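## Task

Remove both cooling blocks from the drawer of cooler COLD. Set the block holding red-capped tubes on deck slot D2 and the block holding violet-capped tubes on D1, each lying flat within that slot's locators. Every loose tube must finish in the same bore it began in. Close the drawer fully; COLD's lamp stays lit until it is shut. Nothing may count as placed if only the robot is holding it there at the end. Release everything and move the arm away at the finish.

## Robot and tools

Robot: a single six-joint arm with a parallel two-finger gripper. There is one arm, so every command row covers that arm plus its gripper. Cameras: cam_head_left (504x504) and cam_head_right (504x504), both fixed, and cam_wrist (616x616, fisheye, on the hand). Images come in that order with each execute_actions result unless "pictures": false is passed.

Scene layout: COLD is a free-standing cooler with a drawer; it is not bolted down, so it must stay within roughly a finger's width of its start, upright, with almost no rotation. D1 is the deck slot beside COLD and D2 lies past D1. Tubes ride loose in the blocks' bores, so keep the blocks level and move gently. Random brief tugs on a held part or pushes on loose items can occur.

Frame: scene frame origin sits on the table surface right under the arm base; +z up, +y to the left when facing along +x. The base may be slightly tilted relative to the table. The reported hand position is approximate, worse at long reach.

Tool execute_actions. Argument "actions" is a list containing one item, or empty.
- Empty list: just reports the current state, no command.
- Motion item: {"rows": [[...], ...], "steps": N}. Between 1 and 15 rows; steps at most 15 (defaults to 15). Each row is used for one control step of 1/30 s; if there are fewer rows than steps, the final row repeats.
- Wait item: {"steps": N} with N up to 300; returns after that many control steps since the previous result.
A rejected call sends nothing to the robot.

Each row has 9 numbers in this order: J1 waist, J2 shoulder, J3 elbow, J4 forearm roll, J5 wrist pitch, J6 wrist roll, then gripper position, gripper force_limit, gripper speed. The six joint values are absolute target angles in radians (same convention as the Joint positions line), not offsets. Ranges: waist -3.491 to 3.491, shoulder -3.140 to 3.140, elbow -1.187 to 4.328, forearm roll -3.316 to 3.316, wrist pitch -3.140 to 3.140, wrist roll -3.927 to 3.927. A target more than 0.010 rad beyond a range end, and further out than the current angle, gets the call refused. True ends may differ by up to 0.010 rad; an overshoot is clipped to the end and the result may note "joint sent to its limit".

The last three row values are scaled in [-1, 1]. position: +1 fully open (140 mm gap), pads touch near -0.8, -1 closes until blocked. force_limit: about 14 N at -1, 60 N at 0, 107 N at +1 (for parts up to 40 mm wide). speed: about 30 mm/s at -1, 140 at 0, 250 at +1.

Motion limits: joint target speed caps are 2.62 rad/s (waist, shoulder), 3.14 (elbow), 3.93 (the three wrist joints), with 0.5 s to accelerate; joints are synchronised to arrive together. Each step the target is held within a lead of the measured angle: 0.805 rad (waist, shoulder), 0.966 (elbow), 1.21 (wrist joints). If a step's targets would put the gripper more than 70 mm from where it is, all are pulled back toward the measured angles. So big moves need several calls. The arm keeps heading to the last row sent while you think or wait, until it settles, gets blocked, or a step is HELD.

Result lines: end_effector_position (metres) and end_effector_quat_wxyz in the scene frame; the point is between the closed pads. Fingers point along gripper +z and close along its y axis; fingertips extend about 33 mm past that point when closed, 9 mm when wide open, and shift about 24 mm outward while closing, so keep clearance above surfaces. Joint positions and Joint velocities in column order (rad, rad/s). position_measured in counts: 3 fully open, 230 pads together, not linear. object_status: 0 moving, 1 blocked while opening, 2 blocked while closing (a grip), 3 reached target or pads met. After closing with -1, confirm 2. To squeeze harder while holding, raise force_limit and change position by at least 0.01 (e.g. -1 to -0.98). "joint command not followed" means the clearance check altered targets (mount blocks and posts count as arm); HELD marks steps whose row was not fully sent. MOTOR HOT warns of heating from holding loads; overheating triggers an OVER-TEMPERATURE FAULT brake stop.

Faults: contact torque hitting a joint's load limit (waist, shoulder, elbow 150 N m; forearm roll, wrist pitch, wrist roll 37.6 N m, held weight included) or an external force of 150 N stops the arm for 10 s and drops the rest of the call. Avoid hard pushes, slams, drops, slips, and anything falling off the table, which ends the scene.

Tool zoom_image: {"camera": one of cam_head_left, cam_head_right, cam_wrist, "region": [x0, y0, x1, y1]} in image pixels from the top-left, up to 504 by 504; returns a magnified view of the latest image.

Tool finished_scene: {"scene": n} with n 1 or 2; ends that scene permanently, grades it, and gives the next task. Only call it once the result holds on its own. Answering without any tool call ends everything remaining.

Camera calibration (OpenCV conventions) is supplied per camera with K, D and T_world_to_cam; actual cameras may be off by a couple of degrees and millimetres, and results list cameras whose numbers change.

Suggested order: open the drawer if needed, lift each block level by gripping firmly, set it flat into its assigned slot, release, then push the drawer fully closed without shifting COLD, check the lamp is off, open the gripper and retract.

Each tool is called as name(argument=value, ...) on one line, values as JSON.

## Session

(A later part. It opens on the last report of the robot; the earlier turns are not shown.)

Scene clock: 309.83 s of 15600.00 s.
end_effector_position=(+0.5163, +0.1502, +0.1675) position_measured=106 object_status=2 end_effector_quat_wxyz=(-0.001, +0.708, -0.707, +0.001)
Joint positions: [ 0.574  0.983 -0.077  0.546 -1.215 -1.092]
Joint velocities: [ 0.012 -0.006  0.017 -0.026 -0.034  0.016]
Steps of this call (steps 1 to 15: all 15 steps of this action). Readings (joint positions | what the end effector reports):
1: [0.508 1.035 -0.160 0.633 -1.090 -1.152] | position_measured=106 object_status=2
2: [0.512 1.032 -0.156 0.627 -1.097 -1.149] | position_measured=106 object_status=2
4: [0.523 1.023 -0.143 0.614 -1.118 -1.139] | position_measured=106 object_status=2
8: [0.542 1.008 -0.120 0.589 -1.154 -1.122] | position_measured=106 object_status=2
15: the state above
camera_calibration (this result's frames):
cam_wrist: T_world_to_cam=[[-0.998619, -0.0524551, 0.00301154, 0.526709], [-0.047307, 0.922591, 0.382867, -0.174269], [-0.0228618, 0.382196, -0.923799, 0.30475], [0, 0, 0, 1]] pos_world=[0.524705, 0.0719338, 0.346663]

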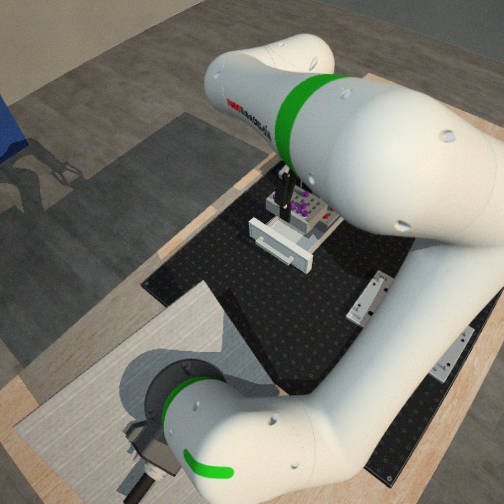

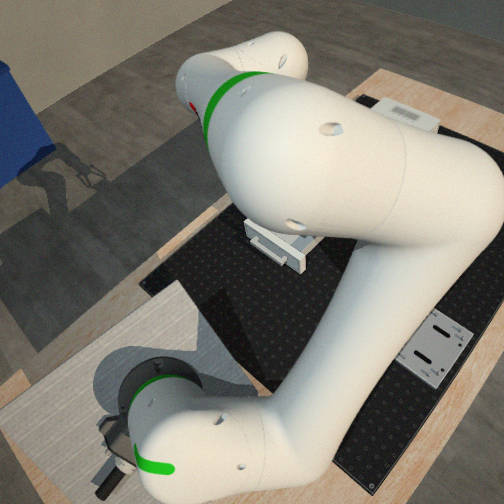

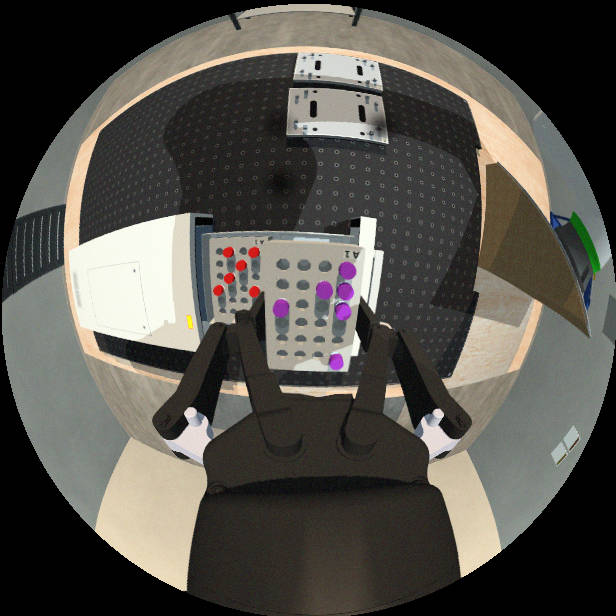

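execute_actions(actions=[{"rows":[[0.4615,0.804,-0.191,0.607,-1.228,-1.518,-1,0.9,-0.7]],"steps":12}], pictures=false)

execute_actions(actions=[{"rows":[[0.348,0.626,-0.307,0.67,-1.239,-1.945,-1,0.9,-0.7]],"steps":12}], pictures=false)

execute_actions(actions=[{"rows":[[0.2346,0.4483,-0.422,0.732,-1.2497,-2.372,-1,0.9,-0.7]]}], pictures=false)

execute_actions(actions=[{"steps":15}])

zoom_image(camera="cam_wrist", region=[140, 180, 420, 380])

Scene clock: 321.17 s of 15600.00 s.
end_effector_position=(+0.5261, +0.0602, +0.1741) position_measured=106 object_status=2 end_effector_quat_wxyz=(+0.004, -0.528, +0.849, +0.003)
Joint positions: [ 0.474  0.823 -0.178  0.6   -1.227 -1.471]
Joint velocities: [-0.21  -0.329 -0.214  0.115 -0.02  -0.788]
Steps of this call (steps 1 to 15: the robot went on to your last target; steps 16 to 90: nothing new was sent; then 7.93 s passed at rest; steps 91 to 102: all 12 steps of this action). Readings (joint positions | what the end effector reports):
91: [0.575 0.982 -0.076 0.545 -1.217 -1.091] | position_measured=106 object_status=2
92: [0.574 0.979 -0.077 0.545 -1.217 -1.097] | position_measured=106 object_status=2
94: [0.564 0.964 -0.087 0.551 -1.218 -1.135] | position_measured=106 object_status=2
98: [0.517 0.891 -0.134 0.577 -1.223 -1.309] | position_measured=106 object_status=2
102: the state above

Scene clock: 321.57 s of 15600.00 s.
end_effector_position=(+0.5189, -0.0481, +0.1708) position_measured=106 object_status=2 end_effector_quat_wxyz=(+0.003, -0.276, +0.961, +0.004)
Joint positions: [ 0.353  0.635 -0.301  0.667 -1.238 -1.925]
Joint velocities: [-0.135 -0.211 -0.138  0.073 -0.013 -0.504]
Steps of this call (steps 1 to 12: all 12 steps of this action). Readings (joint positions | what the end effector reports):
1: [0.468 0.814 -0.185 0.604 -1.227 -1.495] | position_measured=106 object_status=2
2: [0.461 0.803 -0.192 0.607 -1.228 -1.522] | position_measured=106 object_status=2
4: [0.440 0.770 -0.213 0.619 -1.230 -1.600] | position_measured=106 object_status=2
8: [0.387 0.688 -0.267 0.648 -1.235 -1.797] | position_measured=106 object_status=2
12: the state above

Scene clock: 322.07 s of 15600.00 s.
end_effector_position=(+0.4919, -0.1498, +0.1600) position_measured=106 object_status=2 end_effector_quat_wxyz=(+0.001, -0.005, +1.000, +0.000)
Joint positions: [ 0.235  0.449 -0.422  0.732 -1.25  -2.371]
Joint velocities: [-0.003 -0.005 -0.005  0.004 -0.    -0.022]
Steps of this call (steps 1 to 15: all 15 steps of this action). Readings (joint positions | what the end effector reports):
1: [0.350 0.629 -0.305 0.669 -1.239 -1.939] | position_measured=106 object_status=2
2: [0.345 0.622 -0.310 0.672 -1.239 -1.956] | position_measured=106 object_status=2
4: [0.330 0.597 -0.326 0.680 -1.241 -2.014] | position_measured=106 object_status=2
8: [0.278 0.516 -0.378 0.708 -1.246 -2.208] | position_measured=106 object_status=2
15: the state above

Scene clock: 322.57 s of 15600.00 s.
end_effector_position=(+0.4918, -0.1501, +0.1600) position_measured=106 object_status=2 end_effector_quat_wxyz=(+0.001, -0.004, +1.000, +0.000)
Joint positions: [ 0.235  0.448 -0.422  0.732 -1.25  -2.372]
Joint velocities: [ 0.    -0.001  0.    -0.    -0.    -0.   ]
Steps of this call (steps 1 to 15: the robot went on to your last target). Readings (joint positions | what the end effector reports):
1: [0.235 0.449 -0.422 0.732 -1.250 -2.372] | position_measured=106 object_status=2
2: [0.235 0.449 -0.422 0.732 -1.250 -2.372] | position_measured=106 object_status=2
4: [0.235 0.448 -0.422 0.732 -1.250 -2.372] | position_measured=106 object_status=2
8: [0.235 0.448 -0.422 0.732 -1.250 -2.372] | position_measured=106 object_status=2
15: the state above
The arm was judged still, so your last target was given up. Only a new action makes it travel on or press farther. Fingers that are still opening or closing keep moving.
camera_calibration (this result's frames):
cam_wrist: T_world_to_cam=[[-0.0601999, 0.998171, 0.00559826, 0.182306], [0.921122, 0.0533904, 0.385596, -0.502724], [0.384592, 0.0283695, -0.922651, 0.158355], [0, 0, 0, 1]] pos_world=[0.413143, -0.159624, 0.338934]

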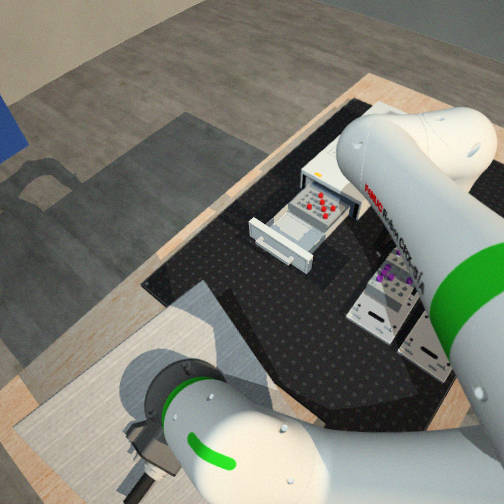

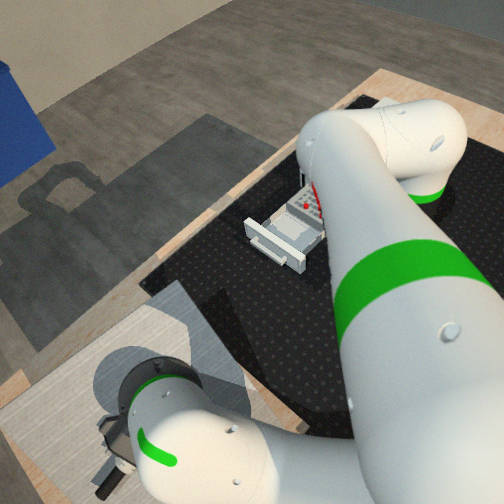

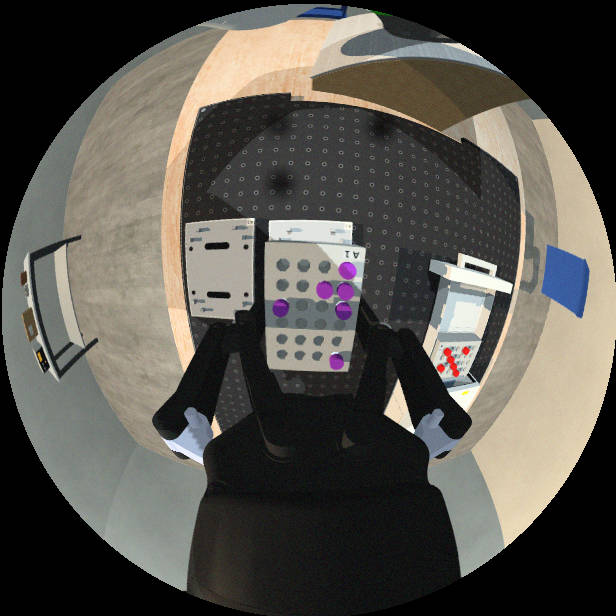

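Region (140, 180, 420, 380) of cam_wrist's 616x616 image, scaled by 1.800, with more detail than that image has; it fills the top 360 rows of this view, and the rest is white.

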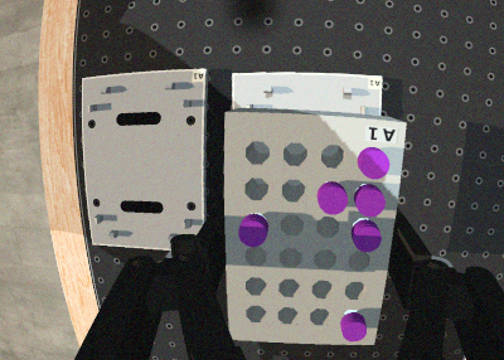

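Descend to z≈.085.

execute_actions(actions=[{"rows":[[0.175,0.479,-0.466,0.792,-1.174,-2.405,-1,0.9,-0.7],[0.175,0.479,-0.466,0.792,-1.174,-2.405,-1,0.9,-0.7],[0.175,0.479,-0.466,0.792,-1.174,-2.405,-1,0.9,-0.7],[0.175,0.479,-0.466,0.792,-1.174,-2.405,-1,0.9,-0.7],[0.175,0.479,-0.466,0.792,-1.174,-2.405,-1,0.9,-0.7],[0.175,0.479,-0.466,0.792,-1.174,-2.405,-1,0.9,-0.7],[0.1191,0.508,-0.5069,0.849,-1.1034,-2.431,-1,0.9,-0.7]]}], pictures=false)

execute_actions(actions=[{"steps":10}])

zoom_image(camera="cam_wrist", region=[220, 190, 410, 390])

Scene clock: 332.43 s of 15600.00 s.
end_effector_position=(+0.4911, -0.1510, +0.0855) position_measured=106 object_status=2 end_effector_quat_wxyz=(+0.000, -0.005, +1.000, -0.001)
Joint positions: [ 0.12   0.508 -0.506  0.849 -1.104 -2.431]
Joint velocities: [-0.009  0.004 -0.006  0.006  0.011 -0.004]
Steps of this call (steps 1 to 90: nothing new was sent; then 6.37 s passed at rest; steps 91 to 105: all 15 steps of this action). Readings (joint positions | what the end effector reports):
91: [0.234 0.448 -0.422 0.732 -1.250 -2.372] | position_measured=106 object_status=2
92: [0.230 0.450 -0.425 0.737 -1.244 -2.374] | position_measured=106 object_status=2
94: [0.206 0.463 -0.443 0.761 -1.213 -2.388] | position_measured=106 object_status=2
98: [0.169 0.482 -0.470 0.799 -1.166 -2.408] | position_measured=106 object_status=2
105: the state above

Scene clock: 332.77 s of 15600.00 s.
end_effector_position=(+0.4910, -0.1509, +0.0851) position_measured=106 object_status=2 end_effector_quat_wxyz=(-0.000, -0.005, +1.000, -0.001)
Joint positions: [ 0.119  0.508 -0.507  0.849 -1.103 -2.431]
Joint velocities: [-0.    -0.    -0.    -0.     0.     0.001]
Steps of this call (steps 1 to 10: the robot went on to your last target). Readings (joint positions | what the end effector reports):
1: [0.119 0.508 -0.507 0.849 -1.104 -2.431] | position_measured=106 object_status=2
2: [0.119 0.508 -0.507 0.849 -1.104 -2.431] | position_measured=106 object_status=2
4: [0.119 0.508 -0.507 0.849 -1.103 -2.431] | position_measured=106 object_status=2
8: [0.119 0.508 -0.507 0.849 -1.103 -2.431] | position_measured=106 object_status=2
10: the state above
camera_calibration (this result's frames):
cam_wrist: T_world_to_cam=[[-0.0606781, 0.998153, 0.00281389, 0.183969], [0.921906, 0.0549619, 0.383494, -0.472992], [0.382631, 0.0258638, -0.923539, 0.0902229], [0, 0, 0, 1]] pos_world=[0.412695, -0.159966, 0.264196]

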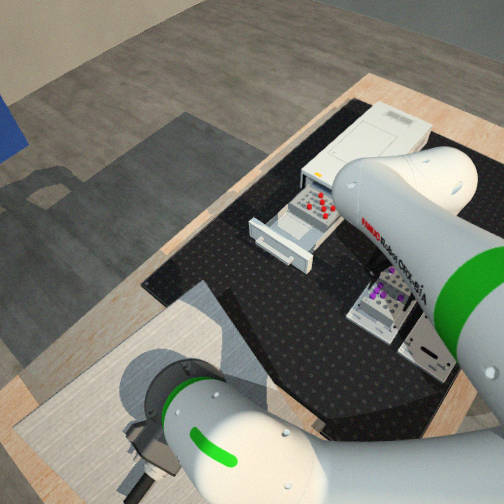

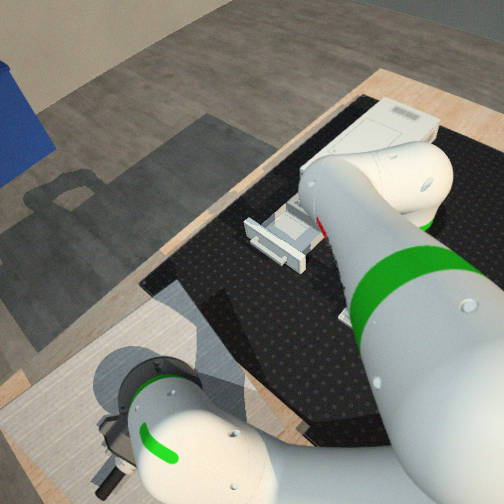

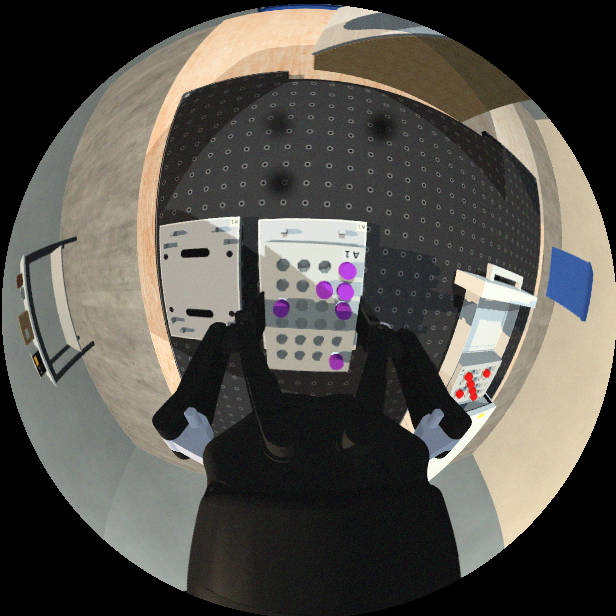

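Region (220, 190, 410, 390) of cam_wrist's 616x616 image, scaled by 2.520, with more detail than that image has; it fills the left 479 columns of this view, and the rest is white.

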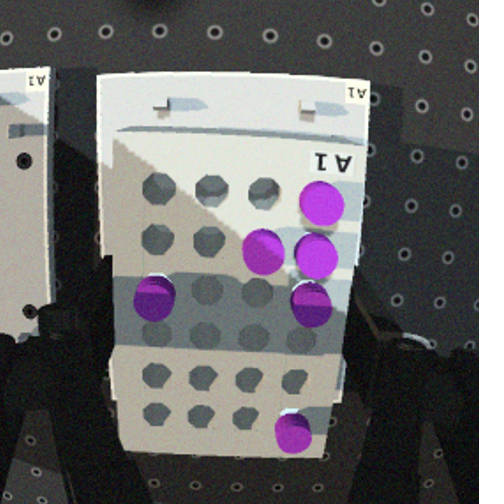

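execute_actions(actions=[{"rows":[[0.1076,0.5033,-0.5385,0.8676,-1.0786,-2.415,-1,0.9,-0.7]]}])

zoom_image(camera="cam_wrist", region=[220, 190, 410, 390])

Scene clock: 343.60 s of 15600.00 s.
end_effector_position=(+0.4839, -0.1497, +0.0753) position_measured=106 object_status=2 end_effector_quat_wxyz=(+0.001, -0.022, +1.000, -0.000)
Joint positions: [ 0.108  0.503 -0.538  0.868 -1.079 -2.415]
Joint velocities: [-0.    -0.     0.     0.    -0.    -0.001]
Steps of this call (steps 1 to 15: the robot went on to your last target; steps 16 to 90: nothing new was sent; then 7.33 s passed at rest; steps 91 to 105: all 15 steps of this action). Readings (joint positions | what the end effector reports):
91: [0.119 0.508 -0.507 0.849 -1.103 -2.431] | position_measured=106 object_status=2
92: [0.117 0.508 -0.512 0.853 -1.099 -2.429] | position_measured=106 object_status=2
94: [0.111 0.505 -0.530 0.862 -1.085 -2.420] | position_measured=106 object_status=2
98: [0.108 0.503 -0.538 0.867 -1.079 -2.415] | position_measured=106 object_status=2
105: the state above
camera_calibration (this result's frames):
cam_wrist: T_world_to_cam=[[-0.0952226, 0.995445, 0.00463141, 0.198501], [0.918768, 0.0860952, 0.385295, -0.45676], [0.383142, 0.040944, -0.922782, 0.0858689], [0, 0, 0, 1]] pos_world=[0.405658, -0.161788, 0.254306]

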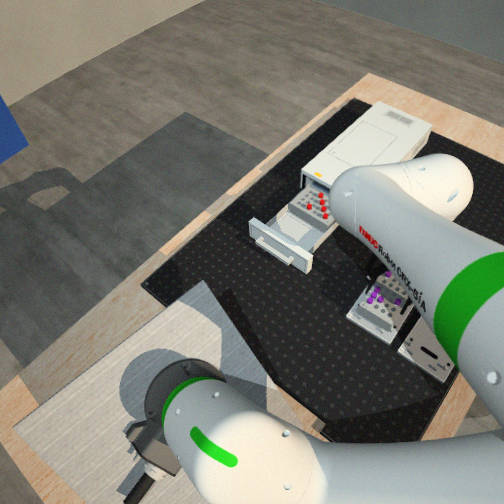

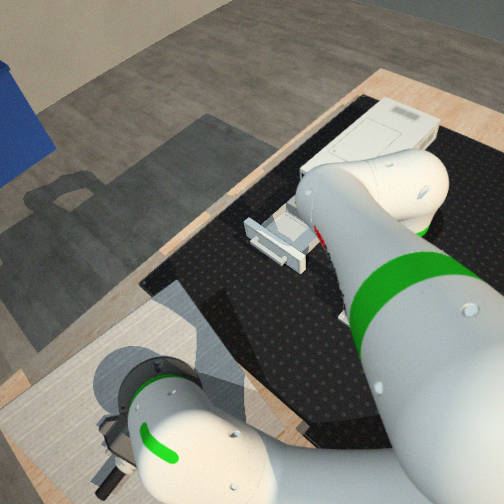

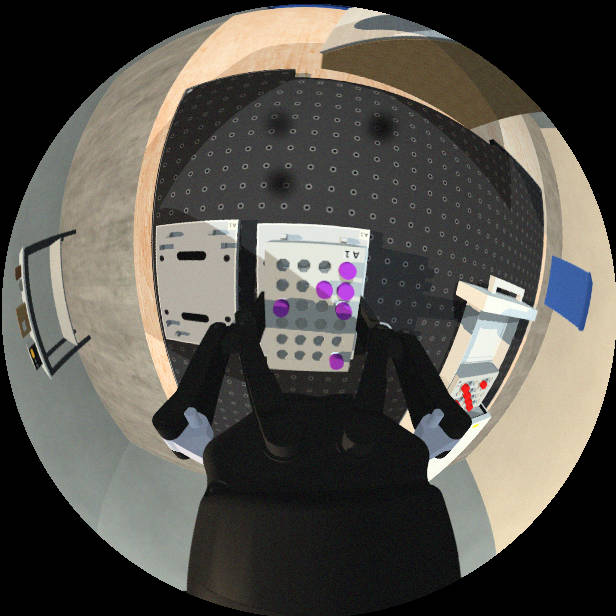

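Region (220, 190, 410, 390) of cam_wrist's 616x616 image, scaled by 2.520, with more detail than that image has; it fills the left 479 columns of this view, and the rest is white.

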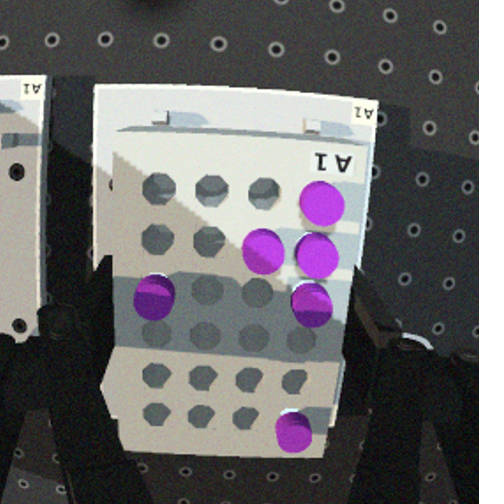

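zoom_image(camera="cam_wrist", region=[250, 215, 380, 275])

zoom_image(camera="cam_head_left", region=[335, 260, 435, 360])

Region (250, 215, 380, 275) of cam_wrist's 616x616 image, scaled by 3.877, with more detail than that image has; it fills the top 233 rows of this view, and the rest is white.

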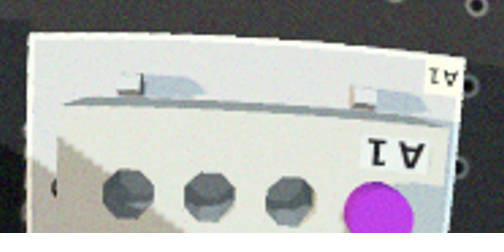

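Region (335, 260, 435, 360) of cam_head_left's 504x504 image, scaled by 5.040, with more detail than that image has.

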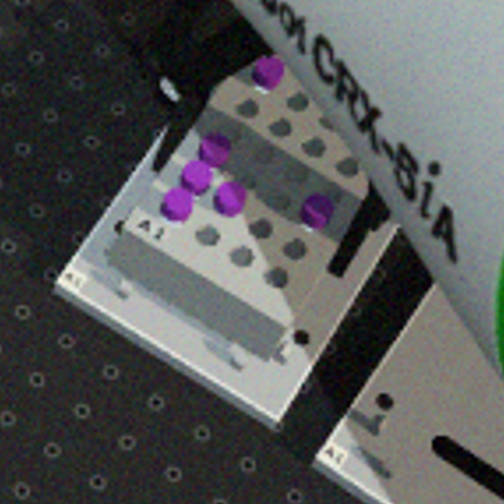

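execute_actions(actions=[{"rows":[[0.1043,0.505,-0.5405,0.8709,-1.0743,-2.4225,-1,0.9,-0.7],[0.1043,0.505,-0.5405,0.8709,-1.0743,-2.4225,-1,0.9,-0.7],[0.1043,0.505,-0.5405,0.8709,-1.0743,-2.4225,-1,0.9,-0.7],[0.1043,0.505,-0.5405,0.8709,-1.0743,-2.4225,-1,0.9,-0.7],[0.1043,0.505,-0.5405,0.8709,-1.0743,-2.4225,-1,0.9,-0.7],[0.101,0.5066,-0.5425,0.8742,-1.07,-2.4242,-1,0.9,-0.7]]}])

zoom_image(camera="cam_wrist", region=[250, 215, 380, 275])

zoom_image(camera="cam_head_left", region=[335, 260, 435, 360])

Scene clock: 358.97 s of 15600.00 s.
end_effector_position=(+0.4838, -0.1493, +0.0715) position_measured=106 object_status=2 end_effector_quat_wxyz=(+0.001, -0.019, +1.000, +0.001)
Joint positions: [ 0.101  0.507 -0.542  0.874 -1.07  -2.424]
Joint velocities: [-0.     0.001 -0.    -0.     0.001 -0.   ]
Steps of this call (steps 1 to 15: the robot went on to your last target; steps 16 to 90: nothing new was sent; then 11.87 s passed at rest; steps 91 to 105: all 15 steps of this action). Readings (joint positions | what the end effector reports):
91: [0.107 0.503 -0.539 0.868 -1.078 -2.415] | position_measured=106 object_status=2
92: [0.106 0.503 -0.539 0.869 -1.077 -2.417] | position_measured=106 object_status=2
94: [0.105 0.504 -0.540 0.870 -1.075 -2.421] | position_measured=106 object_status=2
98: [0.102 0.506 -0.542 0.873 -1.072 -2.423] | position_measured=106 object_status=2
105: the state above
camera_calibration (this result's frames):
cam_wrist: T_world_to_cam=[[-0.0895008, 0.995968, 0.00615625, 0.195333], [0.919112, 0.08021, 0.385744, -0.456308], [0.383695, 0.0401827, -0.922585, 0.0819772], [0, 0, 0, 1]] pos_world=[0.405427, -0.161239, 0.250447]

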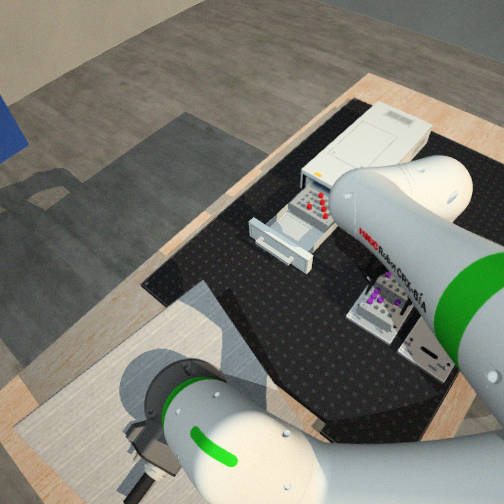

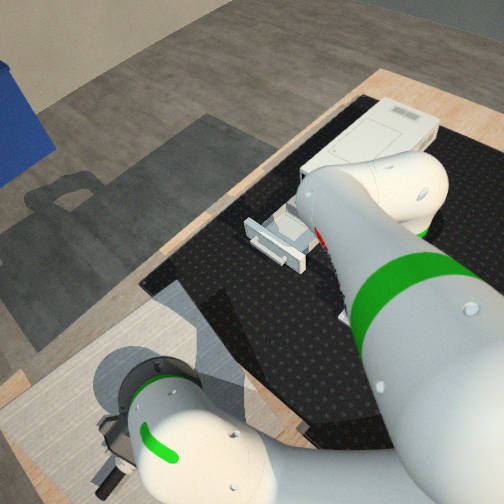

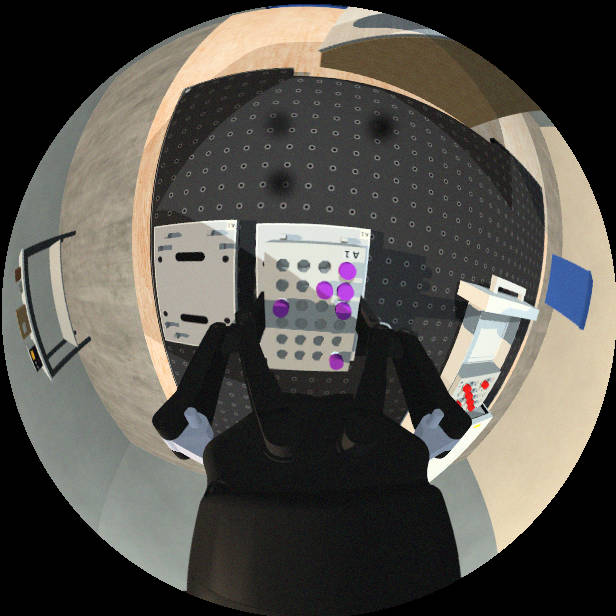

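Region (250, 215, 380, 275) of cam_wrist's 616x616 image, scaled by 3.877, with more detail than that image has; it fills the top 233 rows of this view, and the rest is white.

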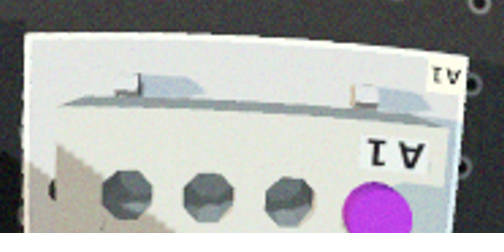

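Region (335, 260, 435, 360) of cam_head_left's 504x504 image, scaled by 5.040, with more detail than that image has.

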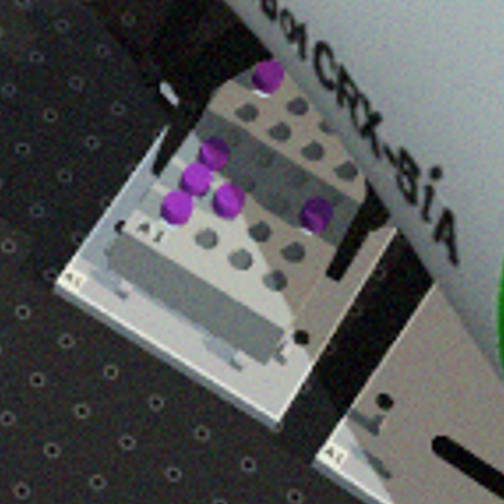

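execute_actions(actions=[{"rows":[[0.101,0.5066,-0.5425,0.8742,-1.07,-2.4242,0.38,0.9,-0.8]]}], pictures=false)

execute_actions(actions=[{"rows":[[0.18,0.467,-0.489,0.795,-1.169,-2.387,0.38,0.9,-0.8]]}])

zoom_image(camera="cam_wrist", region=[220, 190, 410, 390])

zoom_image(camera="cam_head_left", region=[335, 260, 435, 360])

Scene clock: 367.63 s of 15600.00 s.
end_effector_position=(+0.4835, -0.1492, +0.0713) position_measured=81 object_status=0 end_effector_quat_wxyz=(+0.001, -0.019, +1.000, +0.001)
Joint positions: [ 0.101  0.507 -0.543  0.874 -1.07  -2.424]
Joint velocities: [ 0.    -0.    -0.    -0.001  0.     0.001]
Steps of this call (steps 1 to 15: the robot went on to your last target; steps 16 to 90: nothing new was sent; then 5.17 s passed at rest; steps 91 to 105: all 15 steps of this action). Readings (joint positions | what the end effector reports):
91: [0.101 0.507 -0.543 0.874 -1.070 -2.424] | position_measured=106 object_status=0
92: [0.101 0.507 -0.543 0.874 -1.070 -2.424] | position_measured=106 object_status=0
94: [0.101 0.507 -0.543 0.873 -1.069 -2.424] | position_measured=98 object_status=0
98: [0.101 0.507 -0.543 0.874 -1.070 -2.424] | position_measured=87 object_status=0
105: the state above

Scene clock: 368.13 s of 15600.00 s.
end_effector_position=(+0.4864, -0.1511, +0.1200) position_measured=81 object_status=3 end_effector_quat_wxyz=(+0.002, -0.017, +1.000, -0.003)
Joint positions: [ 0.18   0.467 -0.489  0.795 -1.169 -2.387]
Joint velocities: [ 0.001 -0.001  0.    -0.001 -0.001  0.   ]
Steps of this call (steps 1 to 15: all 15 steps of this action). Readings (joint positions | what the end effector reports):
1: [0.101 0.506 -0.543 0.874 -1.071 -2.424] | position_measured=81 object_status=3
2: [0.105 0.505 -0.540 0.870 -1.076 -2.422] | position_measured=81 object_status=3
4: [0.131 0.492 -0.523 0.845 -1.107 -2.410] | position_measured=81 object_status=3
8: [0.178 0.468 -0.490 0.797 -1.166 -2.388] | position_measured=81 object_status=3
15: the state above
camera_calibration (this result's frames):
cam_wrist: T_world_to_cam=[[-0.0849543, 0.996383, -0.00180439, 0.195906], [0.918927, 0.0790499, 0.386426, -0.47741], [0.385171, 0.0311704, -0.922319, 0.123684], [0, 0, 0, 1]] pos_world=[0.407709, -0.161313, 0.298914]

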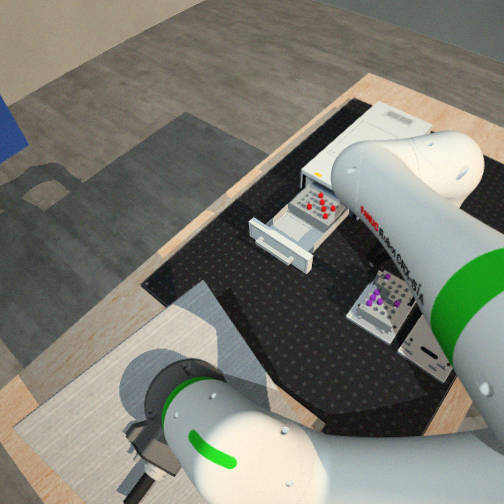

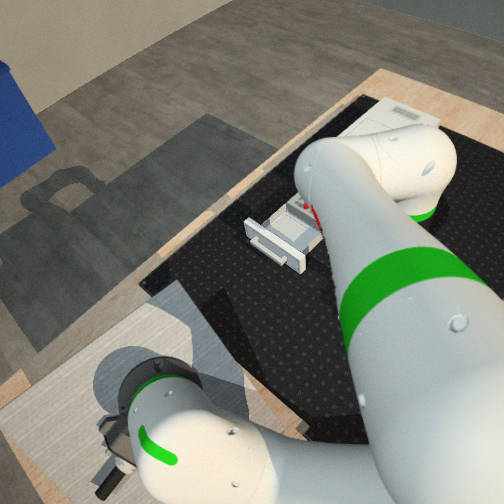

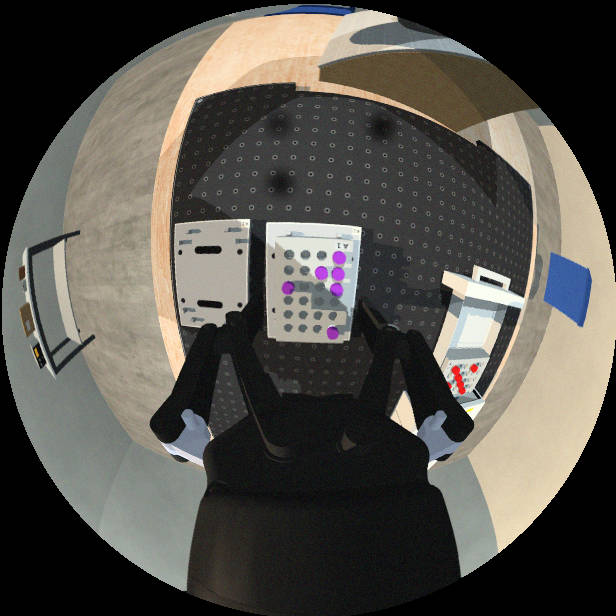

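Region (220, 190, 410, 390) of cam_wrist's 616x616 image, scaled by 2.520, with more detail than that image has; it fills the left 479 columns of this view, and the rest is white.

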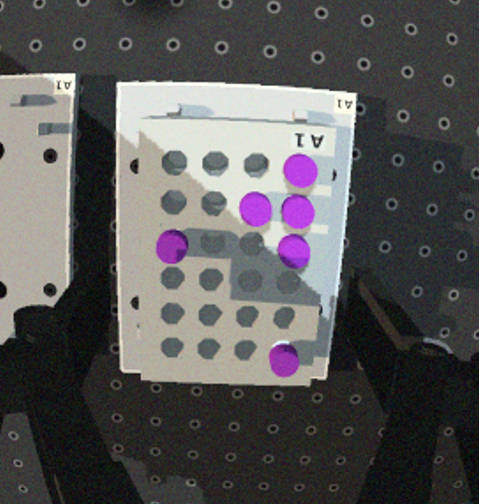

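Region (335, 260, 435, 360) of cam_head_left's 504x504 image, scaled by 5.040, with more detail than that image has.

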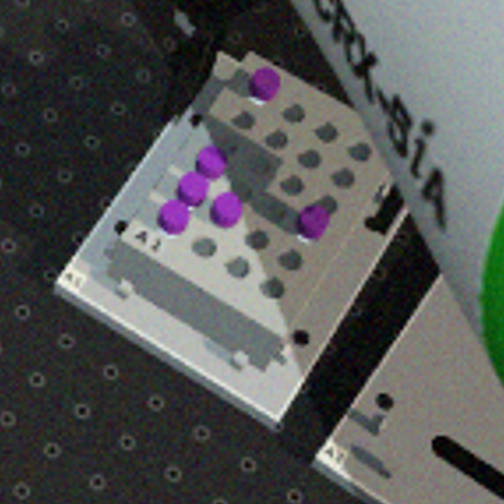

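execute_actions(actions=[{"rows":[[0.4615,0.804,-0.191,0.607,-1.228,-1.518,0.34,0.9,-0.7]]}], pictures=false)

execute_actions(actions=[{"rows":[[0.464,1.154,0.25,0.592,-1.314,-0.95,0.34,0.9,-0.7]]}], pictures=false)

execute_actions(actions=[{"steps":20}], pictures=false)

execute_actions(actions=[{"rows":[[0.4114,1.1877,0.1713,0.6531,-1.2079,-0.996,0.34,0.9,-0.7]]}])

zoom_image(camera="cam_wrist", region=[200, 210, 420, 370])

Scene clock: 382.80 s of 15600.00 s.
end_effector_position=(+0.5221, -0.0255, +0.1571) position_measured=86 object_status=3 end_effector_quat_wxyz=(+0.004, -0.339, +0.941, +0.003)
Joint positions: [ 0.362  0.685 -0.297  0.674 -1.207 -1.826]
Joint velocities: [ 0.463  0.556  0.489 -0.306 -0.096  1.422]
Steps of this call (steps 1 to 15: the robot went on to your last target; steps 16 to 90: nothing new was sent; then 11.17 s passed at rest; steps 91 to 105: all 15 steps of this action). Readings (joint positions | what the end effector reports):
91: [0.180 0.467 -0.489 0.795 -1.169 -2.386] | position_measured=81 object_status=0
92: [0.182 0.469 -0.487 0.793 -1.170 -2.380] | position_measured=83 object_status=0
94: [0.194 0.484 -0.474 0.785 -1.172 -2.342] | position_measured=86 object_status=0
98: [0.251 0.552 -0.414 0.748 -1.184 -2.169] | position_measured=86 object_status=0
105: the state above

Scene clock: 383.30 s of 15600.00 s.
end_effector_position=(+0.6062, +0.1237, +0.1648) position_measured=86 object_status=3 end_effector_quat_wxyz=(+0.000, -0.661, +0.750, +0.000)
Joint positions: [ 0.453  1.083  0.164  0.602 -1.297 -1.079]
Joint velocities: [ 0.109  0.705  0.846 -0.095 -0.164  1.264]
Steps of this call (steps 1 to 15: all 15 steps of this action). Readings (joint positions | what the end effector reports):
1: [0.377 0.704 -0.280 0.663 -1.210 -1.778] | position_measured=86 object_status=3
2: [0.391 0.725 -0.260 0.654 -1.214 -1.729] | position_measured=86 object_status=3
4: [0.407 0.778 -0.206 0.642 -1.225 -1.629] | position_measured=86 object_status=3
8: [0.423 0.889 -0.069 0.628 -1.252 -1.429] | position_measured=86 object_status=3
15: the state above

Scene clock: 383.97 s of 15600.00 s.
end_effector_position=(+0.6179, +0.1498, +0.1614) position_measured=86 object_status=3 end_effector_quat_wxyz=(+0.000, +0.707, -0.707, -0.000)
Joint positions: [ 0.464  1.154  0.25   0.592 -1.314 -0.95 ]
Joint velocities: [ 0.     0.    -0.     0.001 -0.    -0.   ]
Steps of this call (steps 1 to 20: the robot went on to your last target). Readings (joint positions | what the end effector reports):
1: [0.456 1.105 0.190 0.599 -1.302 -1.040] | position_measured=86 object_status=3
2: [0.459 1.123 0.212 0.596 -1.307 -1.007] | position_measured=86 object_status=3
4: [0.463 1.146 0.241 0.593 -1.312 -0.964] | position_measured=86 object_status=3
8: [0.464 1.154 0.250 0.592 -1.314 -0.950] | position_measured=86 object_status=3
20: the state above

Scene clock: 384.47 s of 15600.00 s.
end_effector_position=(+0.6162, +0.1498, +0.1001) position_measured=86 object_status=3 end_effector_quat_wxyz=(+0.001, +0.707, -0.708, +0.002)
Joint positions: [ 0.411  1.188  0.171  0.653 -1.208 -0.996]
Joint velocities: [-0.     0.001 -0.001 -0.     0.    -0.001]
Steps of this call (steps 1 to 15: all 15 steps of this action). Readings (joint positions | what the end effector reports):
1: [0.464 1.154 0.250 0.592 -1.314 -0.950] | position_measured=86 object_status=3
2: [0.461 1.156 0.246 0.596 -1.307 -0.953] | position_measured=86 object_status=3
4: [0.442 1.168 0.218 0.618 -1.270 -0.970] | position_measured=86 object_status=3
8: [0.412 1.187 0.173 0.652 -1.210 -0.995] | position_measured=86 object_status=3
15: the state above
camera_calibration (this result's frames):
cam_wrist: T_world_to_cam=[[-0.99875, -0.0498524, 0.00366771, 0.626344], [-0.0447341, 0.924126, 0.379461, -0.144872], [-0.0223065, 0.378822, -0.9252, 0.245205], [0, 0, 0, 1]] pos_world=[0.62455, 0.0722157, 0.27954]

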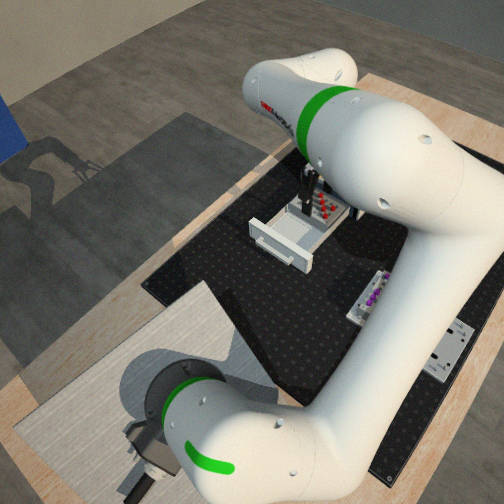

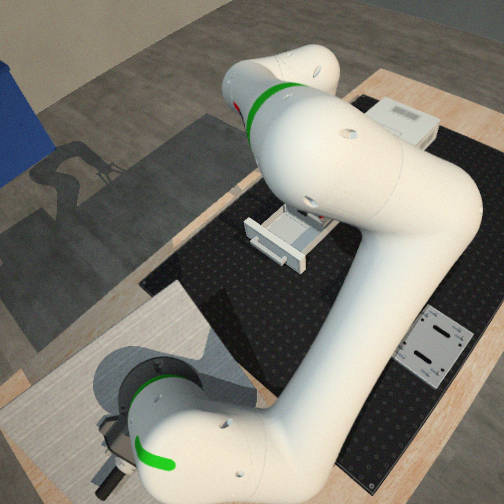

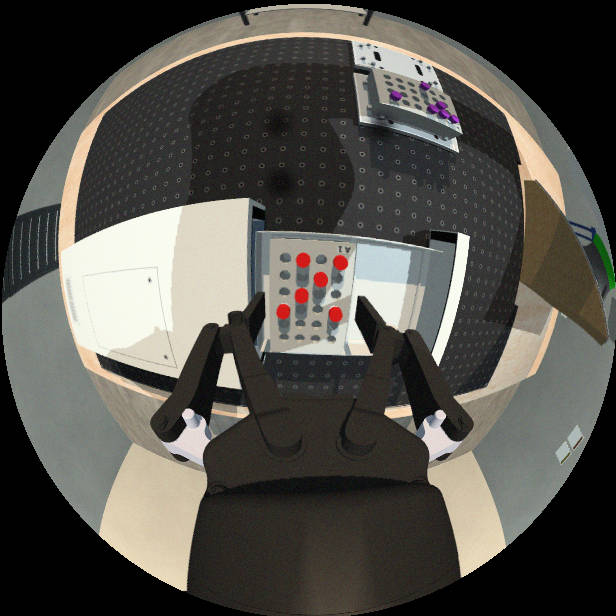

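Region (200, 210, 420, 370) of cam_wrist's 616x616 image, scaled by 2.291, with more detail than that image has; it fills the top 367 rows of this view, and the rest is white.

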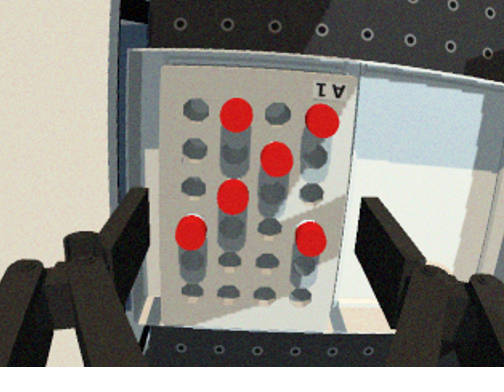

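execute_actions(actions=[{"rows":[[0.3992,1.1966,0.161,0.6656,-1.1885,-1.0028,0.34,0.9,-0.7]]}])

zoom_image(camera="cam_wrist", region=[230, 220, 390, 340])

Scene clock: 390.63 s of 15600.00 s.
end_effector_position=(+0.6165, +0.1498, +0.0879) position_measured=86 object_status=3 end_effector_quat_wxyz=(+0.001, +0.707, -0.708, +0.002)
Joint positions: [ 0.399  1.197  0.161  0.666 -1.189 -1.003]
Joint velocities: [-0.     0.001  0.     0.     0.    -0.002]
Steps of this call (steps 1 to 15: the robot went on to your last target; steps 16 to 90: nothing new was sent; then 2.67 s passed at rest; steps 91 to 105: all 15 steps of this action). Readings (joint positions | what the end effector reports):
91: [0.411 1.188 0.171 0.654 -1.207 -0.996] | position_measured=86 object_status=3
92: [0.408 1.190 0.168 0.657 -1.202 -0.998] | position_measured=86 object_status=3
94: [0.401 1.195 0.163 0.663 -1.192 -1.002] | position_measured=86 object_status=3
98: [0.399 1.196 0.161 0.665 -1.189 -1.003] | position_measured=86 object_status=3
105: the state above
camera_calibration (this result's frames):
cam_wrist: T_world_to_cam=[[-0.998734, -0.0501367, 0.0039736, 0.626657], [-0.0448686, 0.923908, 0.379975, -0.140179], [-0.0227219, 0.379316, -0.924988, 0.234122], [0, 0, 0, 1]] pos_world=[0.624894, 0.0721251, 0.267334]

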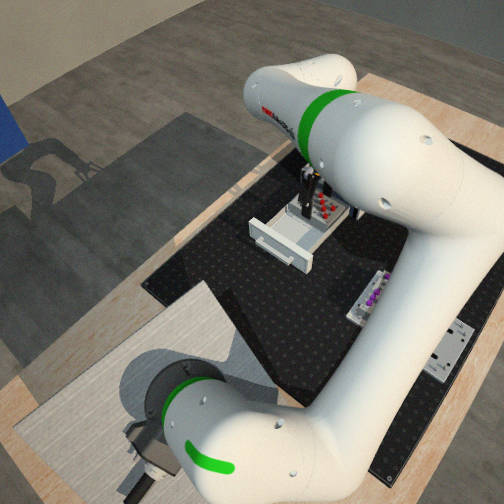

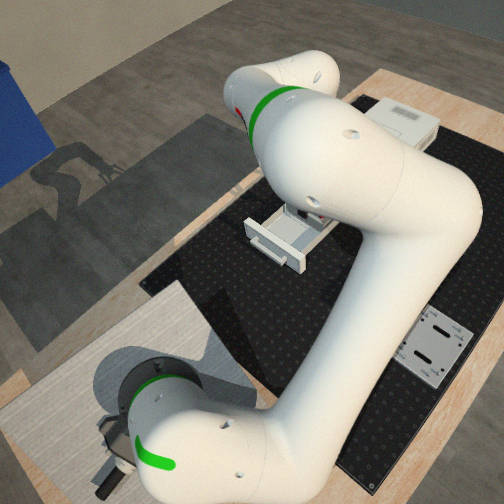

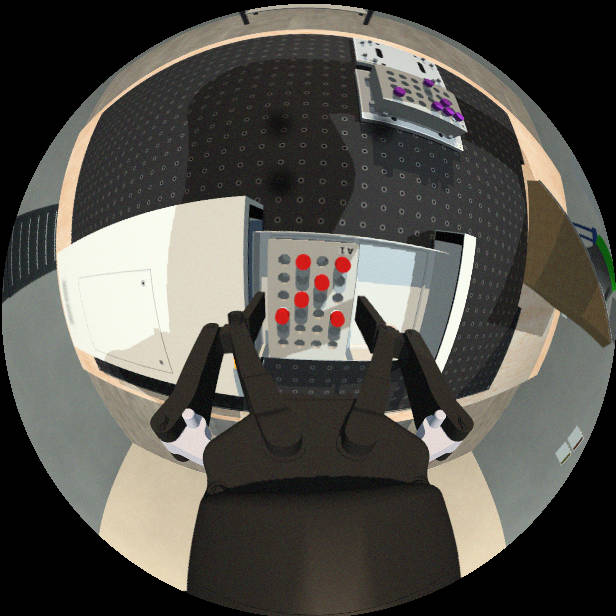

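Region (230, 220, 390, 340) of cam_wrist's 616x616 image, scaled by 3.150, with more detail than that image has; it fills the top 378 rows of this view, and the rest is white.

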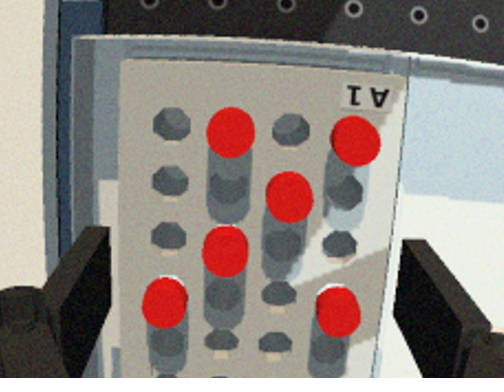

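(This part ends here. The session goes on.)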